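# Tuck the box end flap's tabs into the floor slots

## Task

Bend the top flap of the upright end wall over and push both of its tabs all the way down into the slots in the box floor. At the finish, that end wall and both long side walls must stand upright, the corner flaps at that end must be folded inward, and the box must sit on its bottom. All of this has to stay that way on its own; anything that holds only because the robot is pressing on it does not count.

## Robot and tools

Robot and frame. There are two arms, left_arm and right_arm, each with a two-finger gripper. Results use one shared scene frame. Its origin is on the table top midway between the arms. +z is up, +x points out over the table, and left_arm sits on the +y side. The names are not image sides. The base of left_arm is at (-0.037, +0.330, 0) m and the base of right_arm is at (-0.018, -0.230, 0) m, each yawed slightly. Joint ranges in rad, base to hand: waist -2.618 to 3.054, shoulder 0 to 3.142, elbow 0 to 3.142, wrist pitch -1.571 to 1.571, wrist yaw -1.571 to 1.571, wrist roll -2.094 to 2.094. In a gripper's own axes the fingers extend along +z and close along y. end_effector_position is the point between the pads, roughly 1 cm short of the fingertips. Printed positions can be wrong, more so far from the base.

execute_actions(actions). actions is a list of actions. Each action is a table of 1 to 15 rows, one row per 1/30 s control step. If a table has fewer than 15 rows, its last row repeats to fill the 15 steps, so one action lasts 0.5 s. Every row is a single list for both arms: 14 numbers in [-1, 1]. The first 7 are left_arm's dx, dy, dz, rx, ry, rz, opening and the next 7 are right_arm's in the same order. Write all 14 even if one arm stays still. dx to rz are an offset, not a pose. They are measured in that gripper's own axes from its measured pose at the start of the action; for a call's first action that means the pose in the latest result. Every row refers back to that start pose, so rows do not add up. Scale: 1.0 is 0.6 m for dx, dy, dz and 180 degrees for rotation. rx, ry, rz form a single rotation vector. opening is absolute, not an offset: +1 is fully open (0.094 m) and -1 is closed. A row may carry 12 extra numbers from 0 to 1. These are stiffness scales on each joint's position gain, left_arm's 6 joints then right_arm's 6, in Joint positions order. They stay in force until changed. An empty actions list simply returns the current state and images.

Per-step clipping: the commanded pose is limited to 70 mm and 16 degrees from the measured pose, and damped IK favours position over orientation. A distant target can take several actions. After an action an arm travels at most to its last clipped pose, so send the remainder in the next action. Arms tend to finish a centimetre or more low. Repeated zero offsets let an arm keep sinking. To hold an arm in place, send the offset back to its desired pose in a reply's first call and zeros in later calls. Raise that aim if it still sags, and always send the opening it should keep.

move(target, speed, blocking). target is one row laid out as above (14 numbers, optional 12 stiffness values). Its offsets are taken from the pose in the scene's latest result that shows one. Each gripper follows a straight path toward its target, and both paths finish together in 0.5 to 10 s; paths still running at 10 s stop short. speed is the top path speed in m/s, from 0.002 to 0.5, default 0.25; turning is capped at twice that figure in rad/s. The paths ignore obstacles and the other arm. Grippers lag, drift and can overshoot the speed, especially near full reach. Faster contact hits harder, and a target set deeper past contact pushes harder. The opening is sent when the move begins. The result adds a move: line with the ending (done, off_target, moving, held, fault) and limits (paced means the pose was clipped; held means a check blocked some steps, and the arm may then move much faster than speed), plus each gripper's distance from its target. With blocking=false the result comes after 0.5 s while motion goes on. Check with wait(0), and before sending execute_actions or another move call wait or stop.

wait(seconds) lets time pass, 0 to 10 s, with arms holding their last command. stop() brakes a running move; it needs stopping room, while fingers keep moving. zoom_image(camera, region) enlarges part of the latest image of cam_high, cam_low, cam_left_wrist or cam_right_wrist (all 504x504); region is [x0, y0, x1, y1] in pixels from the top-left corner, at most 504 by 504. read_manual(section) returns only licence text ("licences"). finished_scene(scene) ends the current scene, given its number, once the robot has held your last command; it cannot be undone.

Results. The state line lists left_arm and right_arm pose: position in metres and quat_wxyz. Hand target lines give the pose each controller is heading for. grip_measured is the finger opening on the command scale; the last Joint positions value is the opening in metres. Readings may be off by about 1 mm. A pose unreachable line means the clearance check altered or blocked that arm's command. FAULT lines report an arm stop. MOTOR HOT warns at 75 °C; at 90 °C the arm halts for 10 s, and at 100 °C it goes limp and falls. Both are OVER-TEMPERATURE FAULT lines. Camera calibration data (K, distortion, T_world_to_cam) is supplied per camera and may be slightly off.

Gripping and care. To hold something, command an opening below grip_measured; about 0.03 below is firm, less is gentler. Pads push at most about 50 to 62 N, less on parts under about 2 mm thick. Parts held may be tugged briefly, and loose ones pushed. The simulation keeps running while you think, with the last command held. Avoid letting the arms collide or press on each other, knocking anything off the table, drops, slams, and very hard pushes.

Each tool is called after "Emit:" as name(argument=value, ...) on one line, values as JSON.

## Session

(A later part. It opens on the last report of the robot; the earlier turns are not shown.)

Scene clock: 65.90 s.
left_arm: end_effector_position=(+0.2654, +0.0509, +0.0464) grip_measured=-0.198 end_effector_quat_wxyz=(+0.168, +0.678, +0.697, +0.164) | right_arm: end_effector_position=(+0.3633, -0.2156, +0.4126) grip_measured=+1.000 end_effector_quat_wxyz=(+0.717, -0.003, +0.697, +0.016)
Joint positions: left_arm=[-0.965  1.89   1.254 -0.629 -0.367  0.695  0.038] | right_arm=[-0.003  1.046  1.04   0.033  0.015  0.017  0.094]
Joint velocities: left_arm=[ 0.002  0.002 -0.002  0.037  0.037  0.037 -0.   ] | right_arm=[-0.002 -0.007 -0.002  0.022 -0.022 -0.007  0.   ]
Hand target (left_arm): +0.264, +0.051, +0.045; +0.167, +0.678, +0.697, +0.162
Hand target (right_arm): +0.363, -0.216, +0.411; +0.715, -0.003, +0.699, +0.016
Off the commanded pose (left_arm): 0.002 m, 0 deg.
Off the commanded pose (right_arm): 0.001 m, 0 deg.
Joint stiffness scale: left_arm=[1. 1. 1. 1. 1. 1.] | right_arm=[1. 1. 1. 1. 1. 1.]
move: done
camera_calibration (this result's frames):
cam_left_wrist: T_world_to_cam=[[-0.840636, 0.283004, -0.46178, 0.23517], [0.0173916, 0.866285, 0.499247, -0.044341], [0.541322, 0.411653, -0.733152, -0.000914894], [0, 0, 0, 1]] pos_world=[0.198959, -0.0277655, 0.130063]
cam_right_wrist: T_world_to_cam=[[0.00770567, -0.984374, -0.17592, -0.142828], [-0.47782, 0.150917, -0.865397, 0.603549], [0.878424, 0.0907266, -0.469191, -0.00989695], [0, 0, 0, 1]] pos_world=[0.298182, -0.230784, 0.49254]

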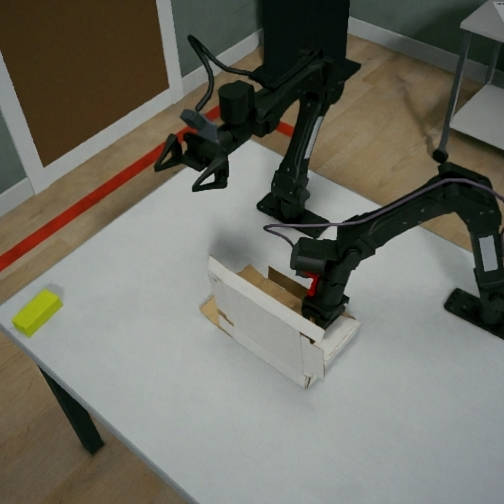

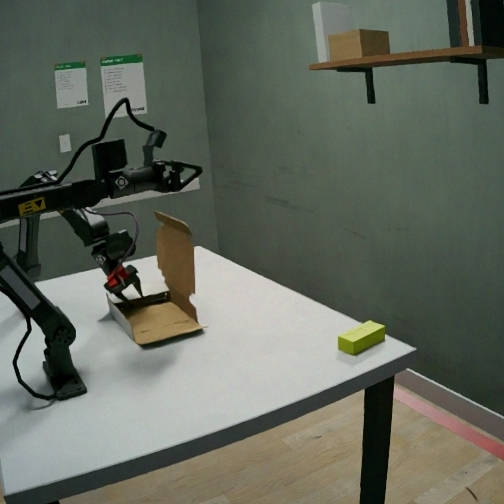

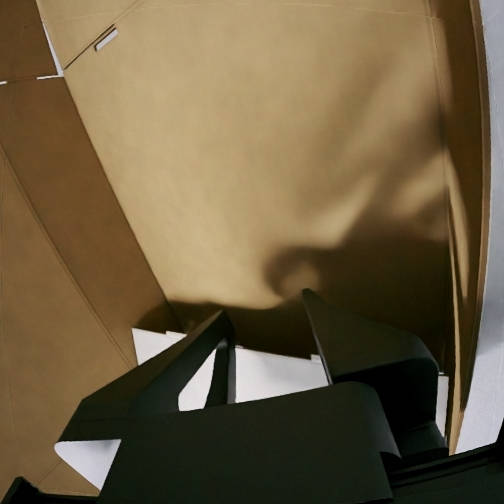

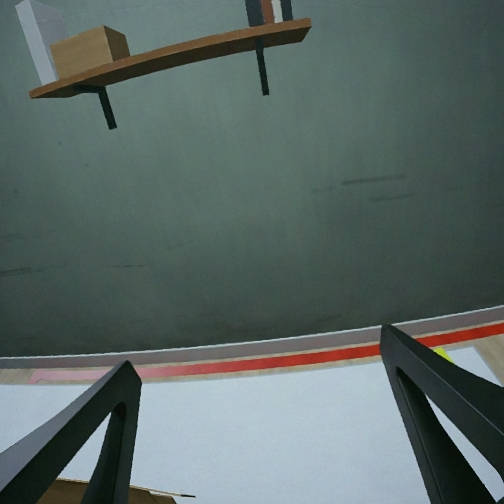

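Emit:
move(target=[0,0.08,-0.15,0,0,0,-0.2,0,0,0,0,0,0,1], speed=0.1)

Emit:
move(target=[0.05,0,0,0,0,-0.5,0.3,0,0,0,0,0,0,1])

Scene clock: 72.57 s.
left_arm: end_effector_position=(+0.2633, +0.0536, +0.1340) grip_measured=-0.198 end_effector_quat_wxyz=(+0.154, +0.684, +0.694, +0.166) | right_arm: end_effector_position=(+0.3632, -0.2156, +0.4138) grip_measured=+1.000 end_effector_quat_wxyz=(+0.718, -0.003, +0.696, +0.016)
Joint positions: left_arm=[-0.965  1.826  1.536 -1.003 -0.367  0.703  0.038] | right_arm=[-0.003  1.046  1.04   0.038  0.015  0.017  0.094]
Joint velocities: left_arm=[ 0.007 -0.007 -0.007  0.022 -0.022  0.007 -0.001] | right_arm=[-0.002 -0.007 -0.017 -0.007  0.037  0.066  0.   ]
Hand target (left_arm): +0.267, +0.054, +0.148; +0.168, +0.678, +0.697, +0.164
Hand target (right_arm): +0.363, -0.216, +0.413; +0.717, -0.003, +0.697, +0.016
Off the commanded pose (left_arm): 0.015 m, 2 deg.
Off the commanded pose (right_arm): 0.001 m, 0 deg.
Joint stiffness scale: left_arm=[1. 1. 1. 1. 1. 1.] | right_arm=[1. 1. 1. 1. 1. 1.]
move: off_target (left_arm)
camera_calibration (this result's frames):
cam_left_wrist: T_world_to_cam=[[-0.846342, 0.300533, -0.439755, 0.270737], [0.0323694, 0.85311, 0.520726, -0.0964375], [0.531655, 0.426478, -0.731751, 0.0649012], [0, 0, 0, 1]] pos_world=[0.197753, -0.0267726, 0.216767]
cam_right_wrist: T_world_to_cam=[[0.00851063, -0.984341, -0.176069, -0.142853], [-0.473857, 0.151081, -0.867545, 0.604003], [0.880561, 0.0908148, -0.465151, -0.0117625], [0, 0, 0, 1]] pos_world=[0.297784, -0.230801, 0.493376]

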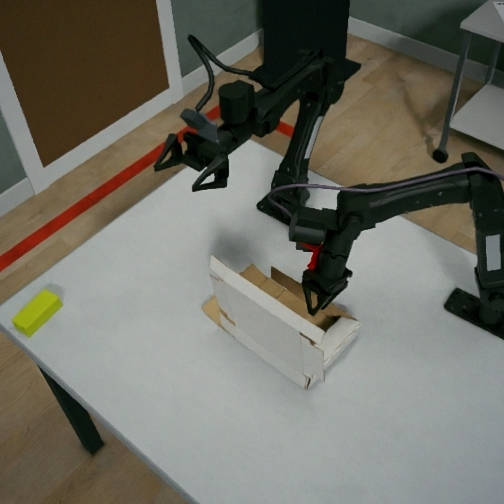

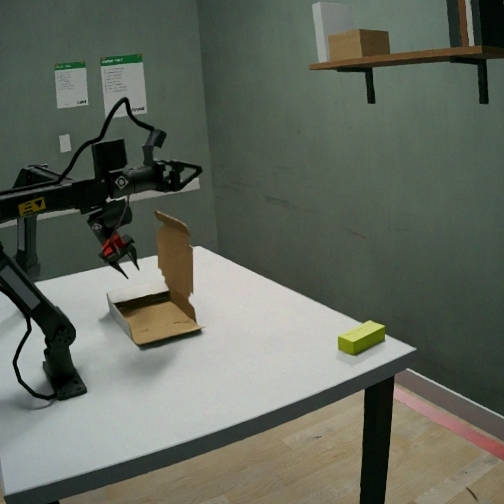

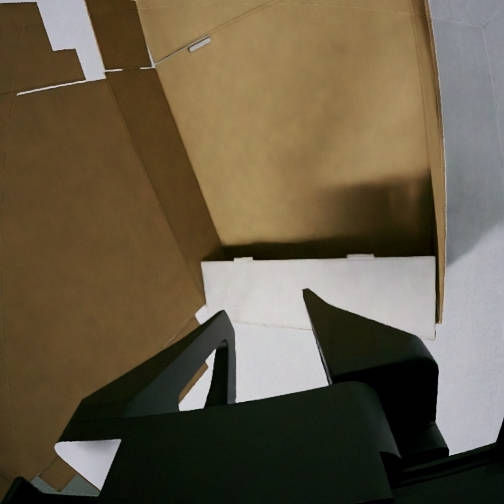

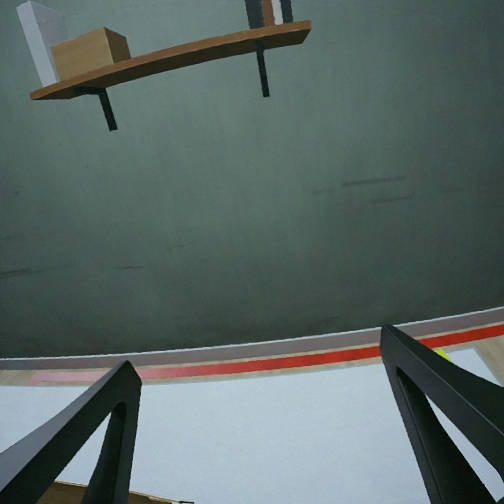

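Scene clock: 76.27 s.
left_arm: end_effector_position=(+0.2609, +0.0808, +0.1270) grip_measured=+0.298 end_effector_quat_wxyz=(+0.216, +0.003, +0.976, +0.019) | right_arm: end_effector_position=(+0.3632, -0.2156, +0.4149) grip_measured=+1.000 end_effector_quat_wxyz=(+0.720, -0.003, +0.694, +0.016)
Joint positions: left_arm=[-0.918  1.758  1.432 -0.974 -0.349 -0.803  0.061] | right_arm=[-0.003  1.046  1.04   0.042  0.015  0.017  0.094]
Joint velocities: left_arm=[ 0.007  0.007  0.002 -0.022 -0.022 -0.037  0.001] | right_arm=[-0.002  0.007  0.017 -0.022 -0.022 -0.007  0.   ]
Hand target (left_arm): +0.263, +0.084, +0.134; +0.226, -0.007, +0.974, +0.010
Hand target (right_arm): +0.363, -0.216, +0.414; +0.718, -0.003, +0.696, +0.016
Off the commanded pose (left_arm): 0.008 m, 2 deg.
Off the commanded pose (right_arm): 0.001 m, 0 deg.
Joint stiffness scale: left_arm=[1. 1. 1. 1. 1. 1.] | right_arm=[1. 1. 1. 1. 1. 1.]
move: done
camera_calibration (this result's frames):
cam_left_wrist: T_world_to_cam=[[-0.2671, -0.944347, -0.192004, 0.175493], [-0.963601, 0.264094, 0.0415688, 0.252396], [0.0114517, 0.196118, -0.980513, 0.235348], [0, 0, 0, 1]] pos_world=[0.287388, 0.0529137, 0.253966]
cam_right_wrist: T_world_to_cam=[[0.00931627, -0.984308, -0.176214, -0.142879], [-0.469884, 0.151245, -0.869675, 0.604447], [0.882679, 0.0909023, -0.461102, -0.01363], [0, 0, 0, 1]] pos_world=[0.297382, -0.230817, 0.49421]

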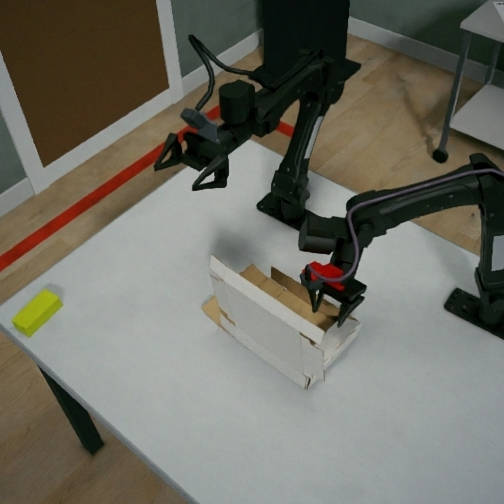

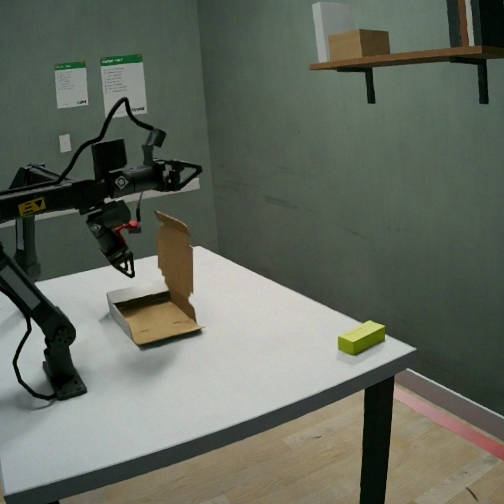

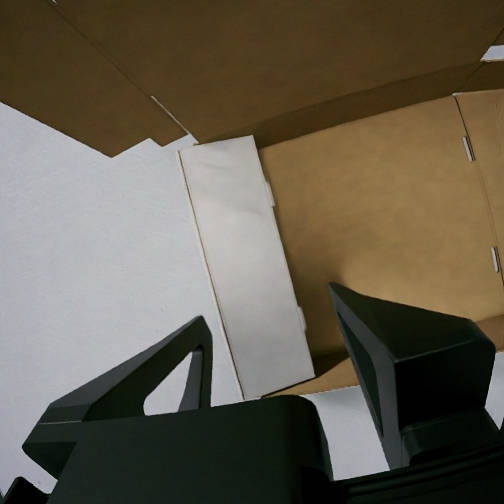

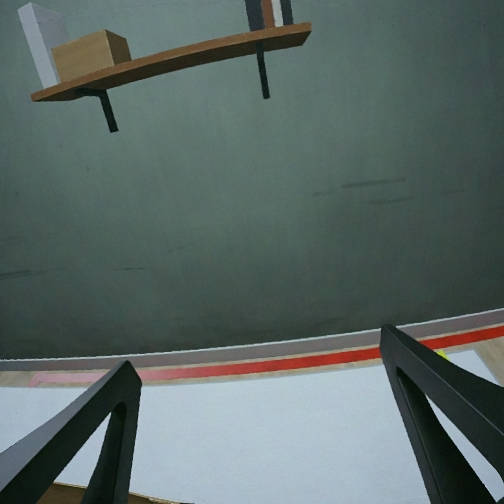

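Emit:
move(target=[-0.035,0.03,0.045,0,0,-0.05,0.3,0,0,0,0,0,0,1], speed=0.06)

Emit:
move(target=[0.05,0,0.105,0,0,0,0.3,0,0,0,0,0,0,1], speed=0.04)

Scene clock: 83.57 s.
left_arm: end_effector_position=(+0.2894, +0.0969, +0.1153) grip_measured=+0.298 end_effector_quat_wxyz=(+0.217, -0.067, +0.974, +0.002) | right_arm: end_effector_position=(+0.3632, -0.2156, +0.4160) grip_measured=+1.000 end_effector_quat_wxyz=(+0.721, -0.003, +0.692, +0.016)
Joint positions: left_arm=[-0.825  1.784  1.413 -0.897 -0.322 -0.853  0.061] | right_arm=[-0.003  1.046  1.04   0.047  0.015  0.017  0.094]
Joint velocities: left_arm=[-0.007  0.002 -0.022  0.007  0.037 -0.051  0.   ] | right_arm=[-0.012  0.012  0.007  0.066  0.022  0.007  0.   ]
Hand target (left_arm): +0.291, +0.099, +0.112; +0.217, -0.074, +0.973, +0.002
Hand target (right_arm): +0.363, -0.216, +0.415; +0.720, -0.003, +0.694, +0.016
Off the commanded pose (left_arm): 0.005 m, 1 deg.
Off the commanded pose (right_arm): 0.001 m, 0 deg.
Joint stiffness scale: left_arm=[1. 1. 1. 1. 1. 1.] | right_arm=[1. 1. 1. 1. 1. 1.]
move: done
camera_calibration (this result's frames):
cam_left_wrist: T_world_to_cam=[[-0.140625, -0.981202, -0.132164, 0.156135], [-0.990052, 0.138726, 0.0235169, 0.297912], [-0.00474029, 0.134156, -0.990949, 0.232325], [0, 0, 0, 1]] pos_world=[0.318006, 0.0807041, 0.243852]
cam_right_wrist: T_world_to_cam=[[0.0101226, -0.984274, -0.176356, -0.142907], [-0.465902, 0.151409, -0.871786, 0.604884], [0.884779, 0.090989, -0.457042, -0.0154994], [0, 0, 0, 1]] pos_world=[0.296976, -0.230834, 0.495043]

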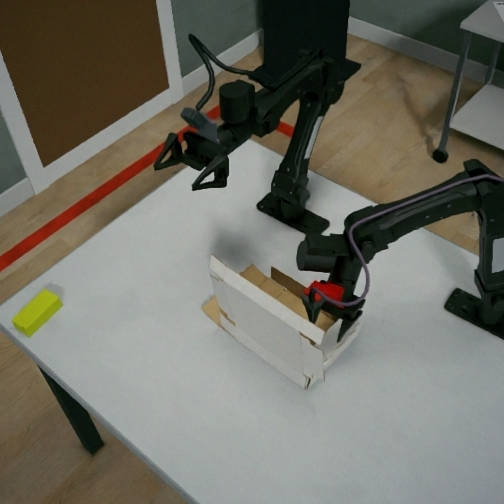

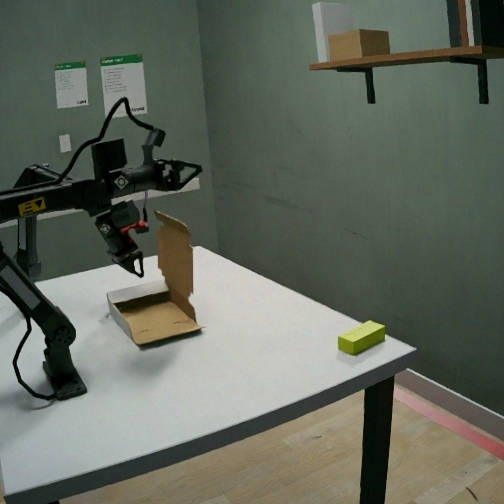

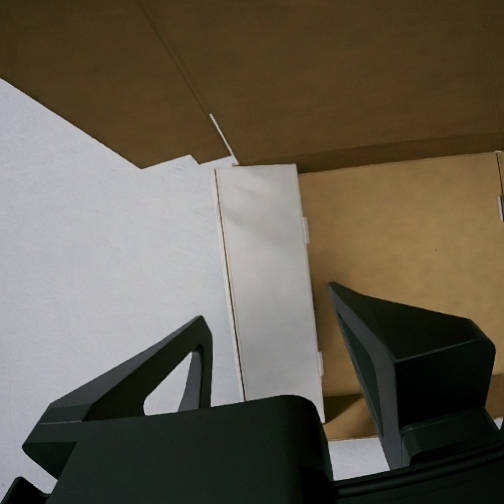

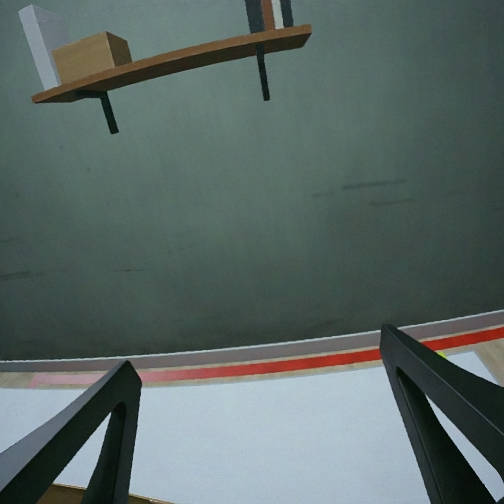

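Scene clock: 85.63 s.
left_arm: end_effector_position=(+0.2899, +0.0963, +0.0478) grip_measured=+0.298 end_effector_quat_wxyz=(+0.215, -0.067, +0.974, +0.004) | right_arm: end_effector_position=(+0.3631, -0.2156, +0.4172) grip_measured=+1.000 end_effector_quat_wxyz=(+0.723, -0.003, +0.691, +0.016)
Joint positions: left_arm=[-0.825  1.858  1.232 -0.649 -0.321 -0.854  0.061] | right_arm=[-0.003  1.046  1.04   0.052  0.015  0.017  0.094]
Joint velocities: left_arm=[-0.002 -0.002 -0.032  0.007 -0.007 -0.022 -0.001] | right_arm=[-0.002 -0.002 -0.002 -0.081  0.037  0.037  0.   ]
Hand target (left_arm): +0.289, +0.094, +0.045; +0.217, -0.067, +0.974, +0.002
Hand target (right_arm): +0.363, -0.216, +0.416; +0.721, -0.003, +0.692, +0.016
Off the commanded pose (left_arm): 0.003 m, 0 deg.
Off the commanded pose (right_arm): 0.001 m, 0 deg.
Joint stiffness scale: left_arm=[1. 1. 1. 1. 1. 1.] | right_arm=[1. 1. 1. 1. 1. 1.]
move: done
camera_calibration (this result's frames):
cam_left_wrist: T_world_to_cam=[[-0.140248, -0.98085, -0.135142, 0.146612], [-0.99006, 0.137476, 0.0296744, 0.299942], [-0.0105272, 0.137961, -0.990382, 0.166767], [0, 0, 0, 1]] pos_world=[0.319278, 0.0795623, 0.176075]
cam_right_wrist: T_world_to_cam=[[0.0109295, -0.984241, -0.176493, -0.142936], [-0.461909, 0.151574, -0.873879, 0.605312], [0.88686, 0.091075, -0.452974, -0.0173708], [0, 0, 0, 1]] pos_world=[0.296567, -0.230851, 0.495873]

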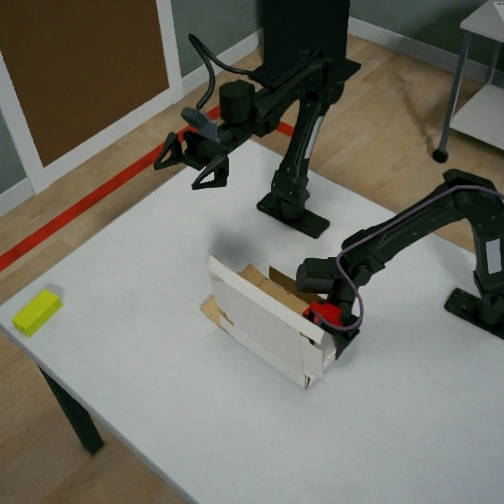

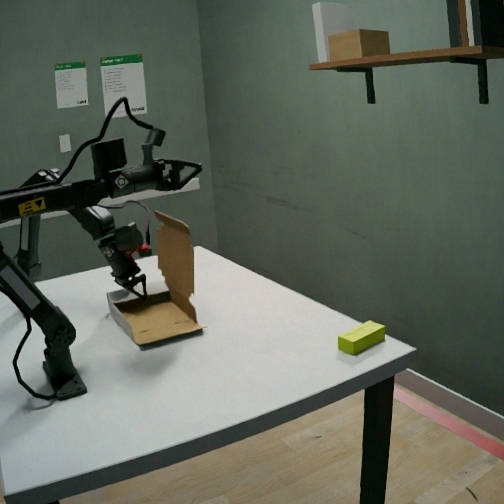

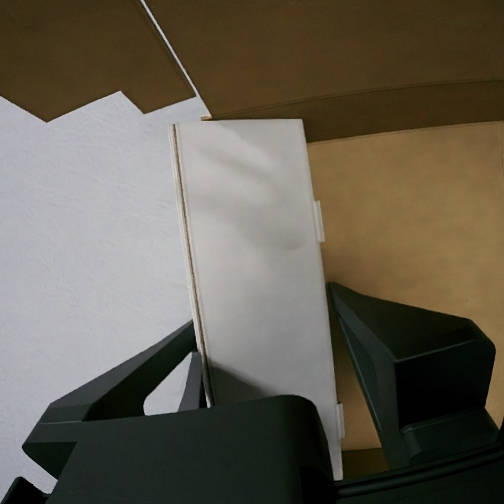

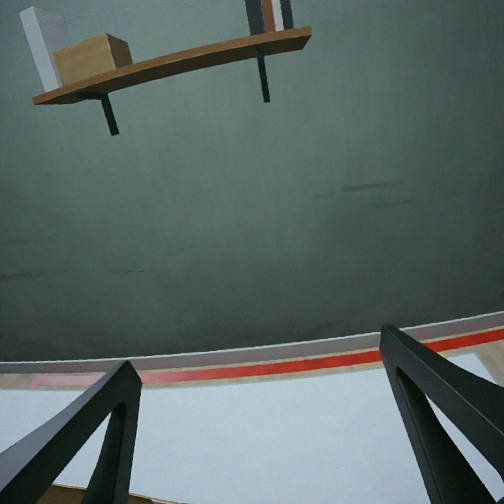

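Emit:
move(target=[-0.04,0,-0.09,0,0,0,0.3,0,0,0,0,0,0,1], speed=0.08)

Emit:
move(target=[0,0.02,0,0,0,0,-0.2,0,0,0,0,0,0,1], speed=0.05)

Emit:
move(target=[0.05,0,0.105,0,0,0,-0.2,0,0,0,0,0,0,1], speed=0.04)

Scene clock: 91.13 s.
left_arm: end_effector_position=(+0.2844, +0.1009, +0.0913) grip_measured=+0.298 end_effector_quat_wxyz=(+0.202, -0.065, +0.977, +0.016) | right_arm: end_effector_position=(+0.3631, -0.2156, +0.4184) grip_measured=+1.000 end_effector_quat_wxyz=(+0.725, -0.003, +0.689, +0.016)
Joint positions: left_arm=[-0.825  1.81   1.36  -0.861 -0.319 -0.855  0.061] | right_arm=[-0.003  1.046  1.04   0.056  0.015  0.017  0.094]
Joint velocities: left_arm=[-0.002  0.002  0.002  0.007  0.051  0.007  0.   ] | right_arm=[-0.002 -0.002 -0.002 -0.051  0.007  0.066  0.   ]
Hand target (left_arm): +0.289, +0.099, +0.107; +0.215, -0.067, +0.974, +0.004
Hand target (right_arm): +0.363, -0.216, +0.417; +0.723, -0.003, +0.690, +0.016
Off the commanded pose (left_arm): 0.017 m, 2 deg.
Off the commanded pose (right_arm): 0.001 m, 0 deg.
Joint stiffness scale: left_arm=[1. 1. 1. 1. 1. 1.] | right_arm=[1. 1. 1. 1. 1. 1.]
move: off_target (left_arm)
camera_calibration (this result's frames):
cam_left_wrist: T_world_to_cam=[[-0.144486, -0.977623, -0.152894, 0.158809], [-0.988816, 0.136878, 0.0592262, 0.289541], [-0.0369731, 0.159741, -0.986466, 0.214141], [0, 0, 0, 1]] pos_world=[0.317165, 0.0814163, 0.218376]
cam_right_wrist: T_world_to_cam=[[0.0118044, -0.984205, -0.176638, -0.14297], [-0.457574, 0.151753, -0.876126, 0.605766], [0.889093, 0.0911672, -0.448555, -0.0194003], [0, 0, 0, 1]] pos_world=[0.296119, -0.23087, 0.496771]

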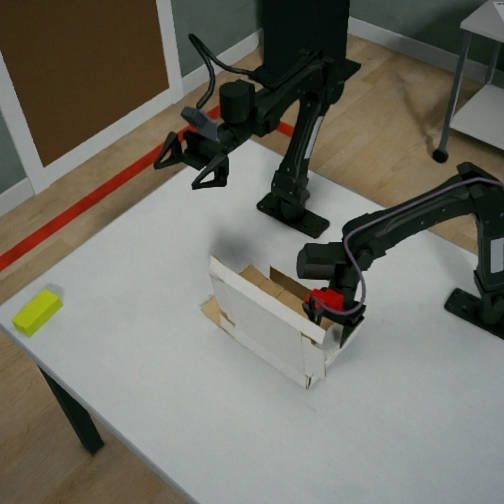

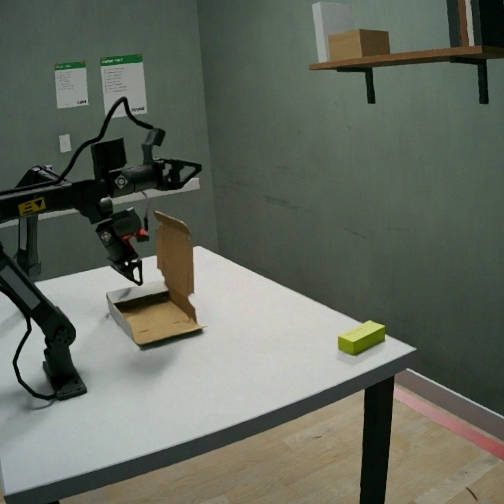

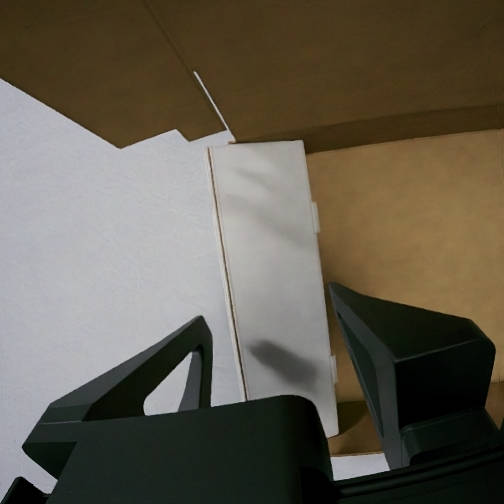

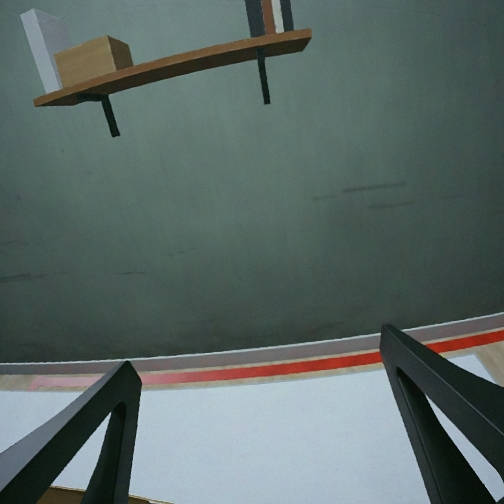

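Scene clock: 92.00 s.
left_arm: end_effector_position=(+0.2804, +0.1110, +0.0843) grip_measured=-0.198 end_effector_quat_wxyz=(+0.193, -0.061, +0.979, +0.024) | right_arm: end_effector_position=(+0.3630, -0.2156, +0.4195) grip_measured=+1.000 end_effector_quat_wxyz=(+0.726, -0.003, +0.687, +0.016)
Joint positions: left_arm=[-0.81   1.798  1.324 -0.856 -0.313 -0.837  0.038] | right_arm=[-0.003  1.046  1.04   0.061  0.015  0.017  0.094]
Joint velocities: left_arm=[-0.007 -0.002 -0.012  0.022  0.022 -0.051  0.001] | right_arm=[-0.002 -0.007  0.012 -0.022 -0.007 -0.022  0.   ]
Hand target (left_arm): +0.283, +0.113, +0.091; +0.202, -0.065, +0.977, +0.016
Hand target (right_arm): +0.363, -0.216, +0.418; +0.725, -0.003, +0.689, +0.016
Off the commanded pose (left_arm): 0.008 m, 1 deg.
Off the commanded pose (right_arm): 0.001 m, 0 deg.
Joint stiffness scale: left_arm=[1. 1. 1. 1. 1. 1.] | right_arm=[1. 1. 1. 1. 1. 1.]
move: done
camera_calibration (this result's frames):
cam_left_wrist: T_world_to_cam=[[-0.150974, -0.974441, -0.16635, 0.169626], [-0.986965, 0.139097, 0.0809421, 0.282103], [-0.0557345, 0.176402, -0.982739, 0.208576], [0, 0, 0, 1]] pos_world=[0.31566, 0.0892571, 0.210359]
cam_right_wrist: T_world_to_cam=[[0.0126126, -0.984172, -0.176768, -0.143002], [-0.453562, 0.151919, -0.878181, 0.606176], [0.891136, 0.0912516, -0.444467, -0.0212756], [0, 0, 0, 1]] pos_world=[0.295701, -0.230887, 0.497598]

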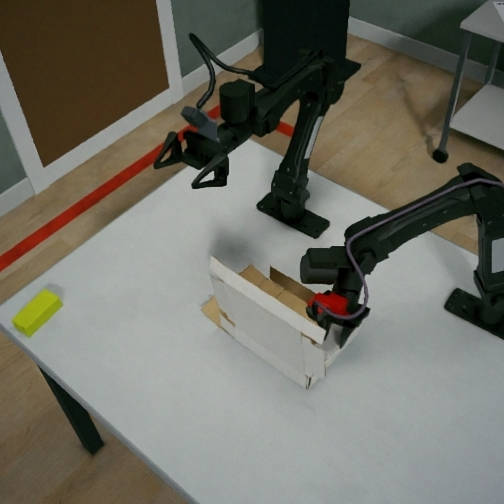

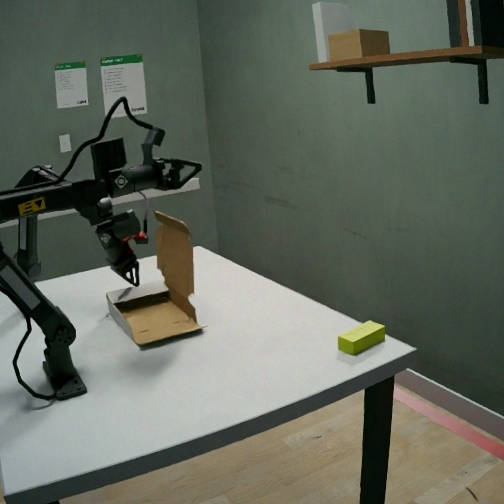

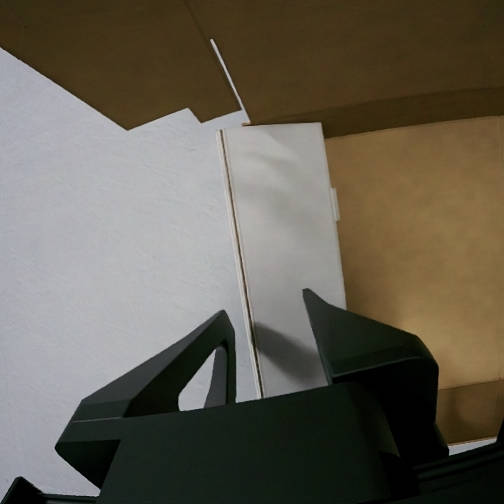

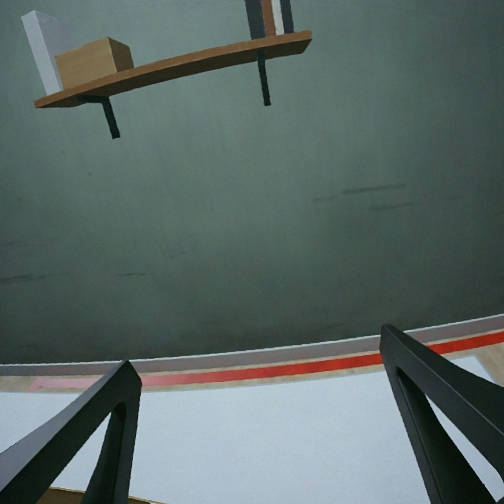

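Scene clock: 94.20 s.
left_arm: end_effector_position=(+0.2837, +0.1084, +0.0216) grip_measured=-0.198 end_effector_quat_wxyz=(+0.203, -0.066, +0.977, +0.015) | right_arm: end_effector_position=(+0.3629, -0.2156, +0.4207) grip_measured=+1.000 end_effector_quat_wxyz=(+0.728, -0.003, +0.685, +0.016)
Joint positions: left_arm=[-0.81   1.877  1.152 -0.579 -0.315 -0.842  0.038] | right_arm=[-0.003  1.046  1.04   0.066  0.015  0.017  0.094]
Joint velocities: left_arm=[ 0.007 -0.002  0.002  0.007  0.007 -0.022  0.   ] | right_arm=[-0.002  0.002 -0.007 -0.007 -0.007  0.051  0.   ]
Hand target (left_arm): +0.277, +0.111, +0.015; +0.193, -0.061, +0.979, +0.024
Hand target (right_arm): +0.363, -0.216, +0.420; +0.726, -0.003, +0.687, +0.016
Off the commanded pose (left_arm): 0.011 m, 2 deg.
Off the commanded pose (right_arm): 0.001 m, 0 deg.
Joint stiffness scale: left_arm=[1. 1. 1. 1. 1. 1.] | right_arm=[1. 1. 1. 1. 1. 1.]
move: off_target (left_arm)
camera_calibration (this result's frames):
cam_left_wrist: T_world_to_cam=[[-0.142353, -0.978233, -0.150984, 0.1548], [-0.989168, 0.135074, 0.0574693, 0.292308], [-0.0358244, 0.157529, -0.986864, 0.144059], [0, 0, 0, 1]] pos_world=[0.316339, 0.089254, 0.14874]
cam_right_wrist: T_world_to_cam=[[0.0134214, -0.984138, -0.176895, -0.143036], [-0.449541, 0.152085, -0.880218, 0.606578], [0.893159, 0.0913351, -0.440369, -0.0231527], [0, 0, 0, 1]] pos_world=[0.29528, -0.230904, 0.498422]

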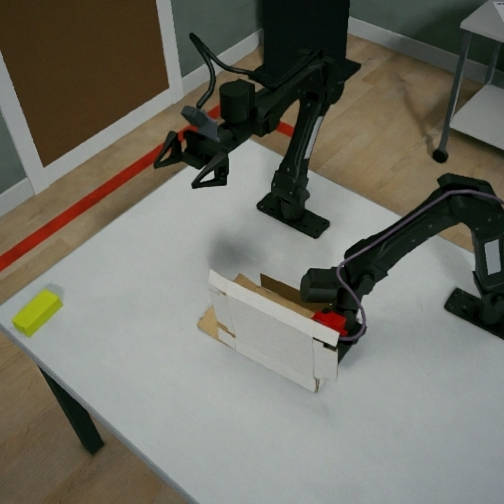

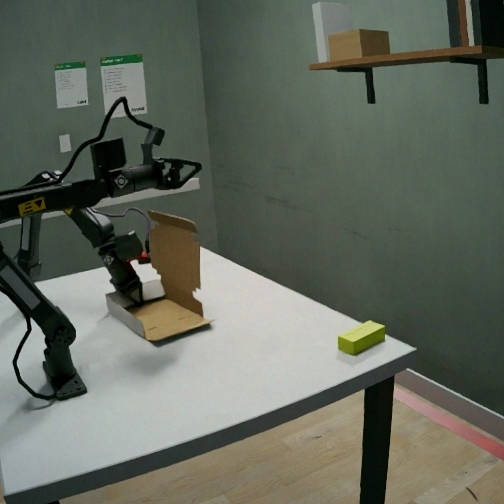

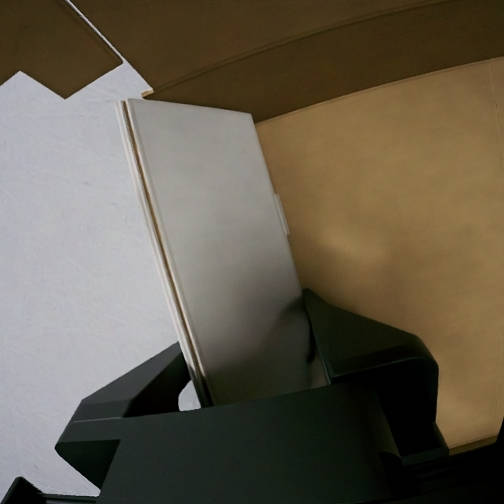

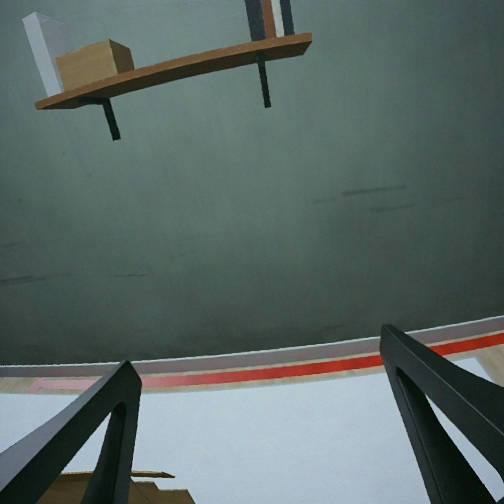

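Working; now close.

Emit:
move(target=[0,0,-0.01,0,0,0,-0.9,0,0,0,0,0,0,1], speed=0.03)

Emit:
wait(seconds=1)

Scene clock: 97.67 s.
left_arm: end_effector_position=(+0.2839, +0.1083, +0.0217) grip_measured=-0.879 end_effector_quat_wxyz=(+0.204, -0.067, +0.977, +0.014) | right_arm: end_effector_position=(+0.3629, -0.2156, +0.4218) grip_measured=+1.000 end_effector_quat_wxyz=(+0.729, -0.003, +0.684, +0.016)
Joint positions: left_arm=[-0.81   1.877  1.152 -0.578 -0.315 -0.844  0.006] | right_arm=[-0.003  1.046  1.04   0.07   0.015  0.017  0.094]
Joint velocities: left_arm=[-0.002 -0.012  0.007  0.037 -0.022  0.066  0.   ] | right_arm=[-0.002  0.012 -0.002  0.051 -0.066 -0.022  0.   ]
Hand target (left_arm): +0.281, +0.108, +0.027; +0.203, -0.066, +0.977, +0.015
Hand target (right_arm): +0.363, -0.216, +0.421; +0.728, -0.003, +0.685, +0.016
Off the commanded pose (left_arm): 0.006 m, 0 deg.
Off the commanded pose (right_arm): 0.001 m, 0 deg.
Joint stiffness scale: left_arm=[1. 1. 1. 1. 1. 1.] | right_arm=[1. 1. 1. 1. 1. 1.]
move: done
camera_calibration (this result's frames):
cam_left_wrist: T_world_to_cam=[[-0.140708, -0.978613, -0.15006, 0.154275], [-0.989436, 0.133653, 0.05616, 0.29281], [-0.034903, 0.156377, -0.987081, 0.144047], [0, 0, 0, 1]] pos_world=[0.316452, 0.0893152, 0.148892]
cam_right_wrist: T_world_to_cam=[[0.0142307, -0.984105, -0.177017, -0.143072], [-0.44551, 0.152251, -0.882236, 0.606971], [0.895164, 0.0914179, -0.436262, -0.0250315], [0, 0, 0, 1]] pos_world=[0.294855, -0.230922, 0.499245]

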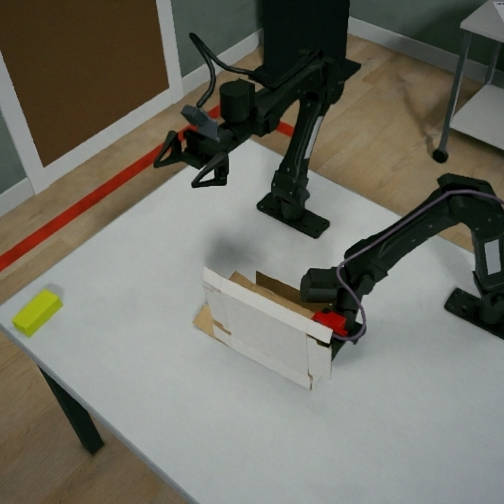

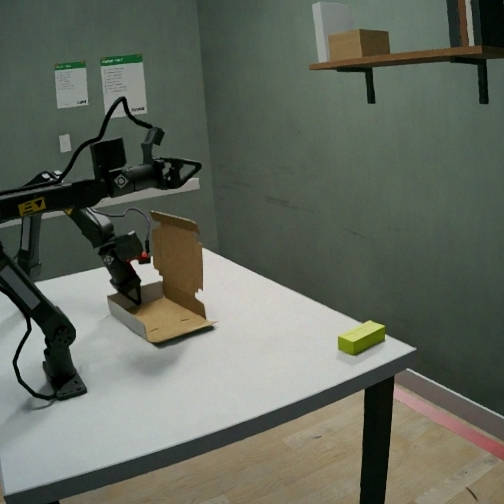

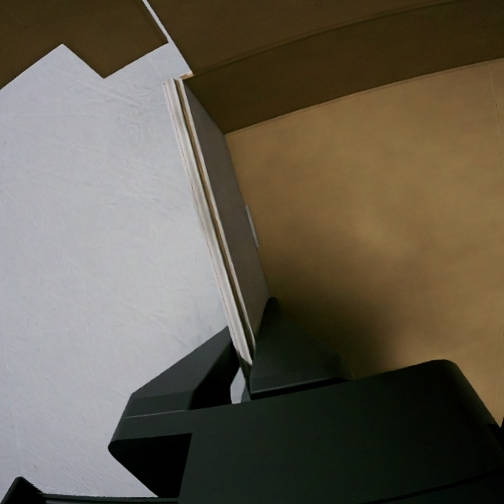

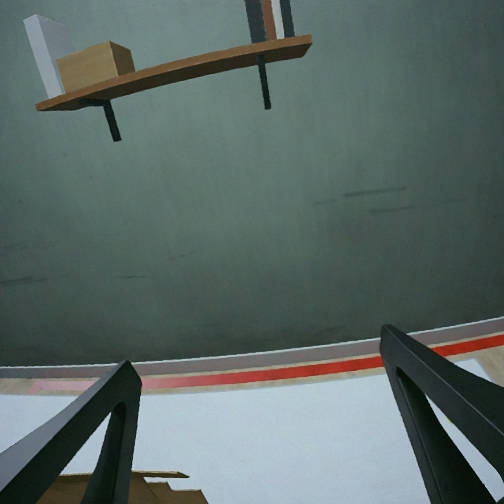

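Scene clock: 98.67 s.
left_arm: end_effector_position=(+0.2839, +0.1083, +0.0217) grip_measured=-0.879 end_effector_quat_wxyz=(+0.204, -0.067, +0.977, +0.014) | right_arm: end_effector_position=(+0.3629, -0.2156, +0.4218) grip_measured=+1.000 end_effector_quat_wxyz=(+0.729, -0.003, +0.684, +0.016)
Joint positions: left_arm=[-0.81   1.877  1.152 -0.578 -0.315 -0.844  0.006] | right_arm=[-0.003  1.046  1.04   0.07   0.015  0.017  0.094]
Joint velocities: left_arm=[ 0.007 -0.007  0.002  0.022 -0.007 -0.037  0.001] | right_arm=[ 0.002  0.007  0.007 -0.007  0.022 -0.081  0.   ]
Hand target (left_arm): +0.281, +0.108, +0.027; +0.203, -0.066, +0.977, +0.015
Hand target (right_arm): +0.363, -0.216, +0.421; +0.728, -0.003, +0.685, +0.016
Off the commanded pose (left_arm): 0.006 m, 0 deg.
Off the commanded pose (right_arm): 0.001 m, 0 deg.
Joint stiffness scale: left_arm=[1. 1. 1. 1. 1. 1.] | right_arm=[1. 1. 1. 1. 1. 1.]
wait: 1.00 s; at rest by 0.17 s
camera_calibration (this result's frames):
cam_left_wrist: T_world_to_cam=[[-0.140708, -0.978613, -0.15006, 0.154275], [-0.989436, 0.133653, 0.05616, 0.29281], [-0.034903, 0.156377, -0.987081, 0.144047], [0, 0, 0, 1]] pos_world=[0.316452, 0.0893152, 0.148892]
cam_right_wrist: T_world_to_cam=[[0.0142307, -0.984105, -0.177017, -0.143072], [-0.44551, 0.152251, -0.882236, 0.606971], [0.895164, 0.0914179, -0.436262, -0.0250315], [0, 0, 0, 1]] pos_world=[0.294855, -0.230922, 0.499245]

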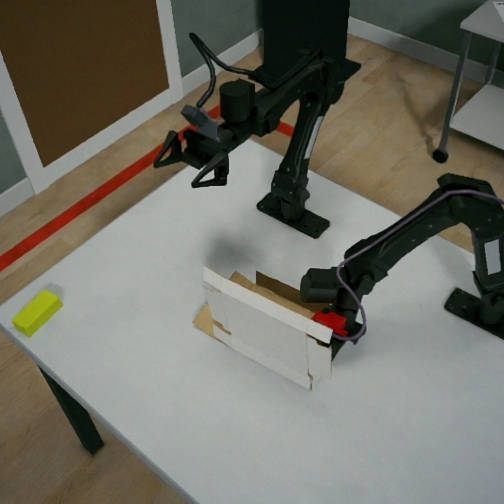

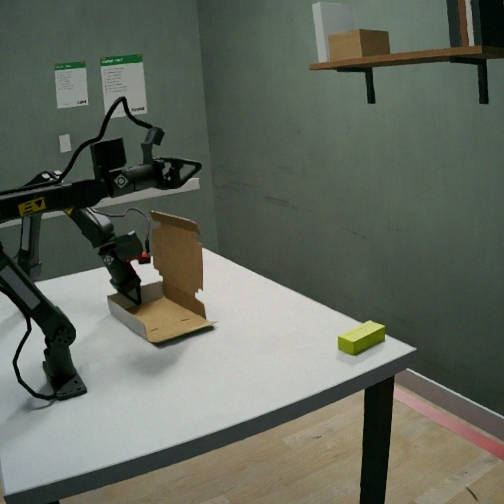

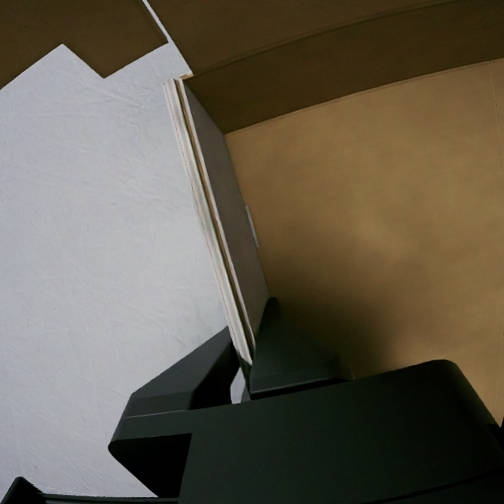

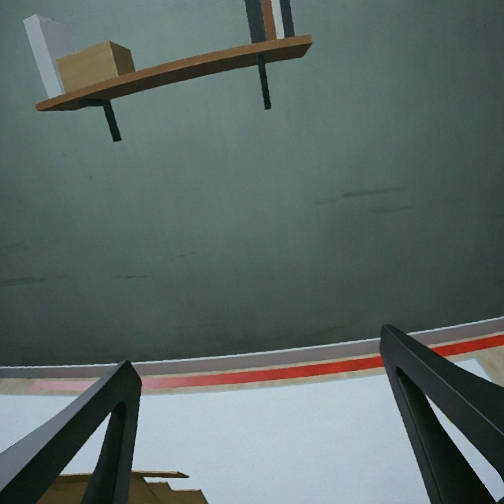

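Release, lift and inspect.

Emit:
move(target=[0,0,0,0,0,0,-0.3,0,0,0,0,0,0,1])

Emit:
move(target=[-0.08,0,-0.18,0,0,0,-0.3,0,0,0,0,0,0,1], speed=0.08)

Scene clock: 101.47 s.
left_arm: end_effector_position=(+0.2841, +0.1086, +0.0218) grip_measured=-0.302 end_effector_quat_wxyz=(+0.204, -0.067, +0.977, +0.015) | right_arm: end_effector_position=(+0.3628, -0.2156, +0.4229) grip_measured=+1.000 end_effector_quat_wxyz=(+0.731, -0.003, +0.682, +0.016)
Joint positions: left_arm=[-0.81   1.877  1.152 -0.578 -0.317 -0.844  0.033] | right_arm=[-0.003  1.046  1.04   0.074  0.015  0.017  0.094]
Joint velocities: left_arm=[ 0.002 -0.002 -0.017  0.007  0.081  0.051  0.001] | right_arm=[ 0.002  0.002 -0.002  0.022 -0.007 -0.037  0.   ]
Hand target (left_arm): +0.284, +0.108, +0.022; +0.204, -0.067, +0.977, +0.014
Hand target (right_arm): +0.363, -0.216, +0.422; +0.729, -0.003, +0.684, +0.016
Off the commanded pose (left_arm): 0.000 m, 0 deg.
Off the commanded pose (right_arm): 0.001 m, 0 deg.
Joint stiffness scale: left_arm=[1. 1. 1. 1. 1. 1.] | right_arm=[1. 1. 1. 1. 1. 1.]
move: done
camera_calibration (this result's frames):
cam_left_wrist: T_world_to_cam=[[-0.140024, -0.978481, -0.151552, 0.154393], [-0.989573, 0.133078, 0.0550988, 0.293092], [-0.0337449, 0.157687, -0.986912, 0.143639], [0, 0, 0, 1]] pos_world=[0.316502, 0.0894159, 0.149009]
cam_right_wrist: T_world_to_cam=[[0.0149732, -0.984074, -0.177127, -0.143106], [-0.441807, 0.152404, -0.88407, 0.607324], [0.896985, 0.0914931, -0.432489, -0.0267553], [0, 0, 0, 1]] pos_world=[0.294462, -0.230938, 0.499998]

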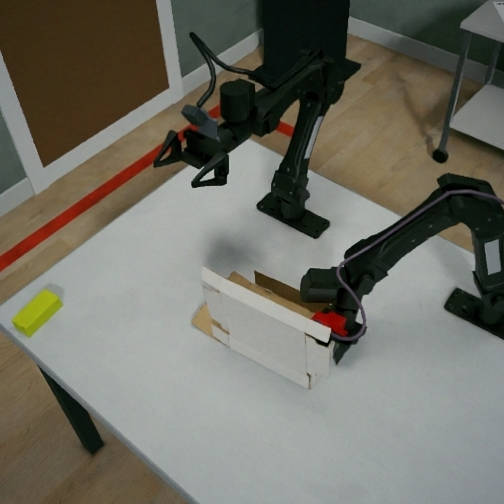

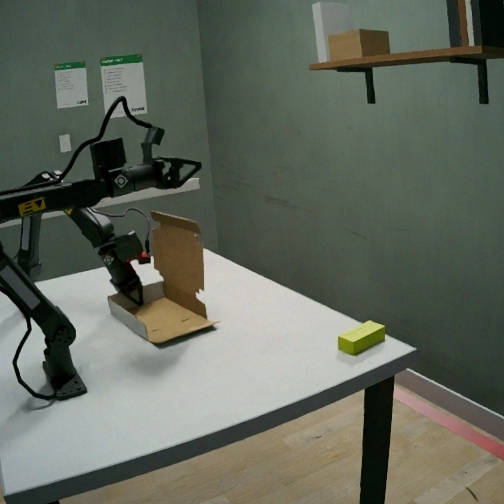

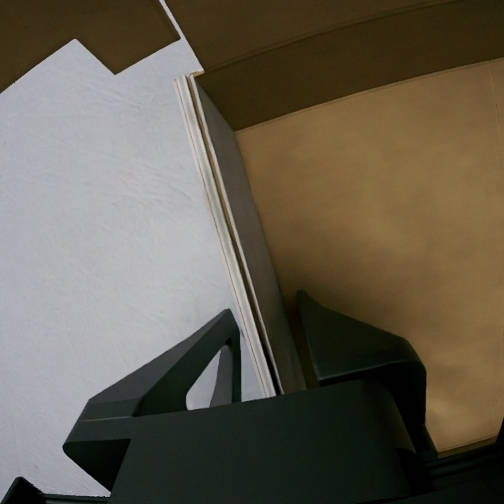

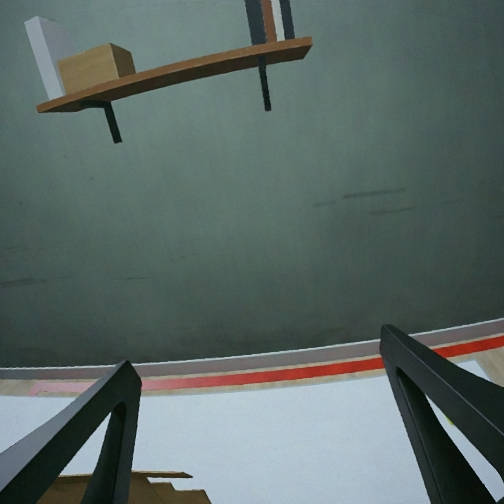

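Scene clock: 103.50 s.
left_arm: end_effector_position=(+0.2808, +0.1111, +0.1249) grip_measured=-0.302 end_effector_quat_wxyz=(+0.192, -0.063, +0.979, +0.026) | right_arm: end_effector_position=(+0.3627, -0.2156, +0.4240) grip_measured=+1.000 end_effector_quat_wxyz=(+0.732, -0.003, +0.681, +0.016)
Joint positions: left_arm=[-0.81   1.78   1.465 -1.021 -0.314 -0.841  0.033] | right_arm=[-0.003  1.046  1.04   0.079  0.015  0.017  0.094]
Joint velocities: left_arm=[-0.002 -0.002 -0.002 -0.022 -0.007  0.022  0.   ] | right_arm=[ 0.002  0.012  0.017 -0.022  0.007 -0.007  0.   ]
Hand target (left_arm): +0.285, +0.111, +0.140; +0.204, -0.067, +0.977, +0.015
Hand target (right_arm): +0.363, -0.216, +0.423; +0.731, -0.003, +0.682, +0.016
Off the commanded pose (left_arm): 0.016 m, 2 deg.
Off the commanded pose (right_arm): 0.001 m, 0 deg.
Joint stiffness scale: left_arm=[1. 1. 1. 1. 1. 1.] | right_arm=[1. 1. 1. 1. 1. 1.]
move: off_target (left_arm)
camera_calibration (this result's frames):
cam_left_wrist: T_world_to_cam=[[-0.147278, -0.974544, -0.169038, 0.175787], [-0.987332, 0.134653, 0.083931, 0.279358], [-0.0590329, 0.179258, -0.982029, 0.249028], [0, 0, 0, 1]] pos_world=[0.31641, 0.0890555, 0.250821]
cam_right_wrist: T_world_to_cam=[[0.0157836, -0.984041, -0.177242, -0.143145], [-0.437759, 0.152571, -0.886052, 0.607701], [0.898954, 0.0915744, -0.428365, -0.0286374], [0, 0, 0, 1]] pos_world=[0.29403, -0.230956, 0.500817]

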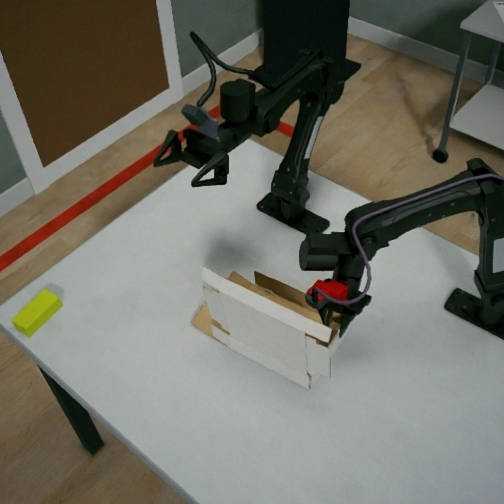

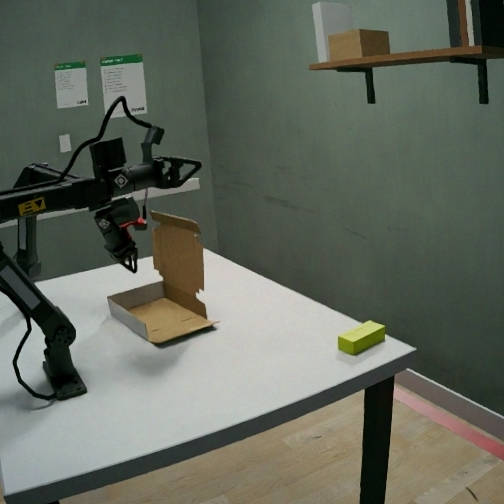

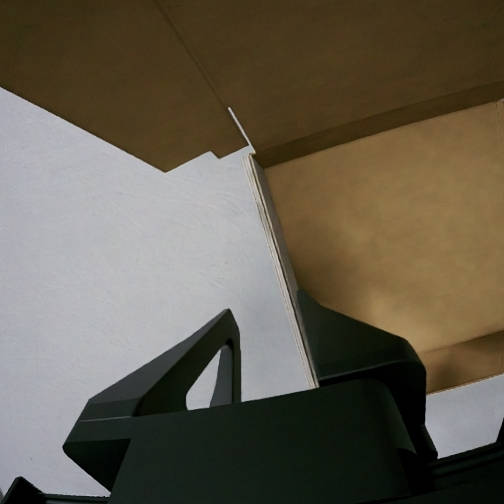

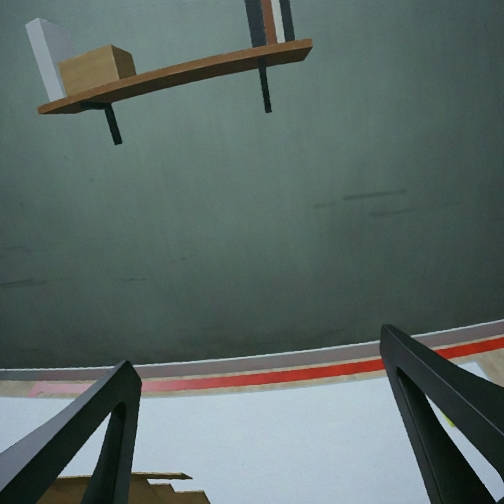

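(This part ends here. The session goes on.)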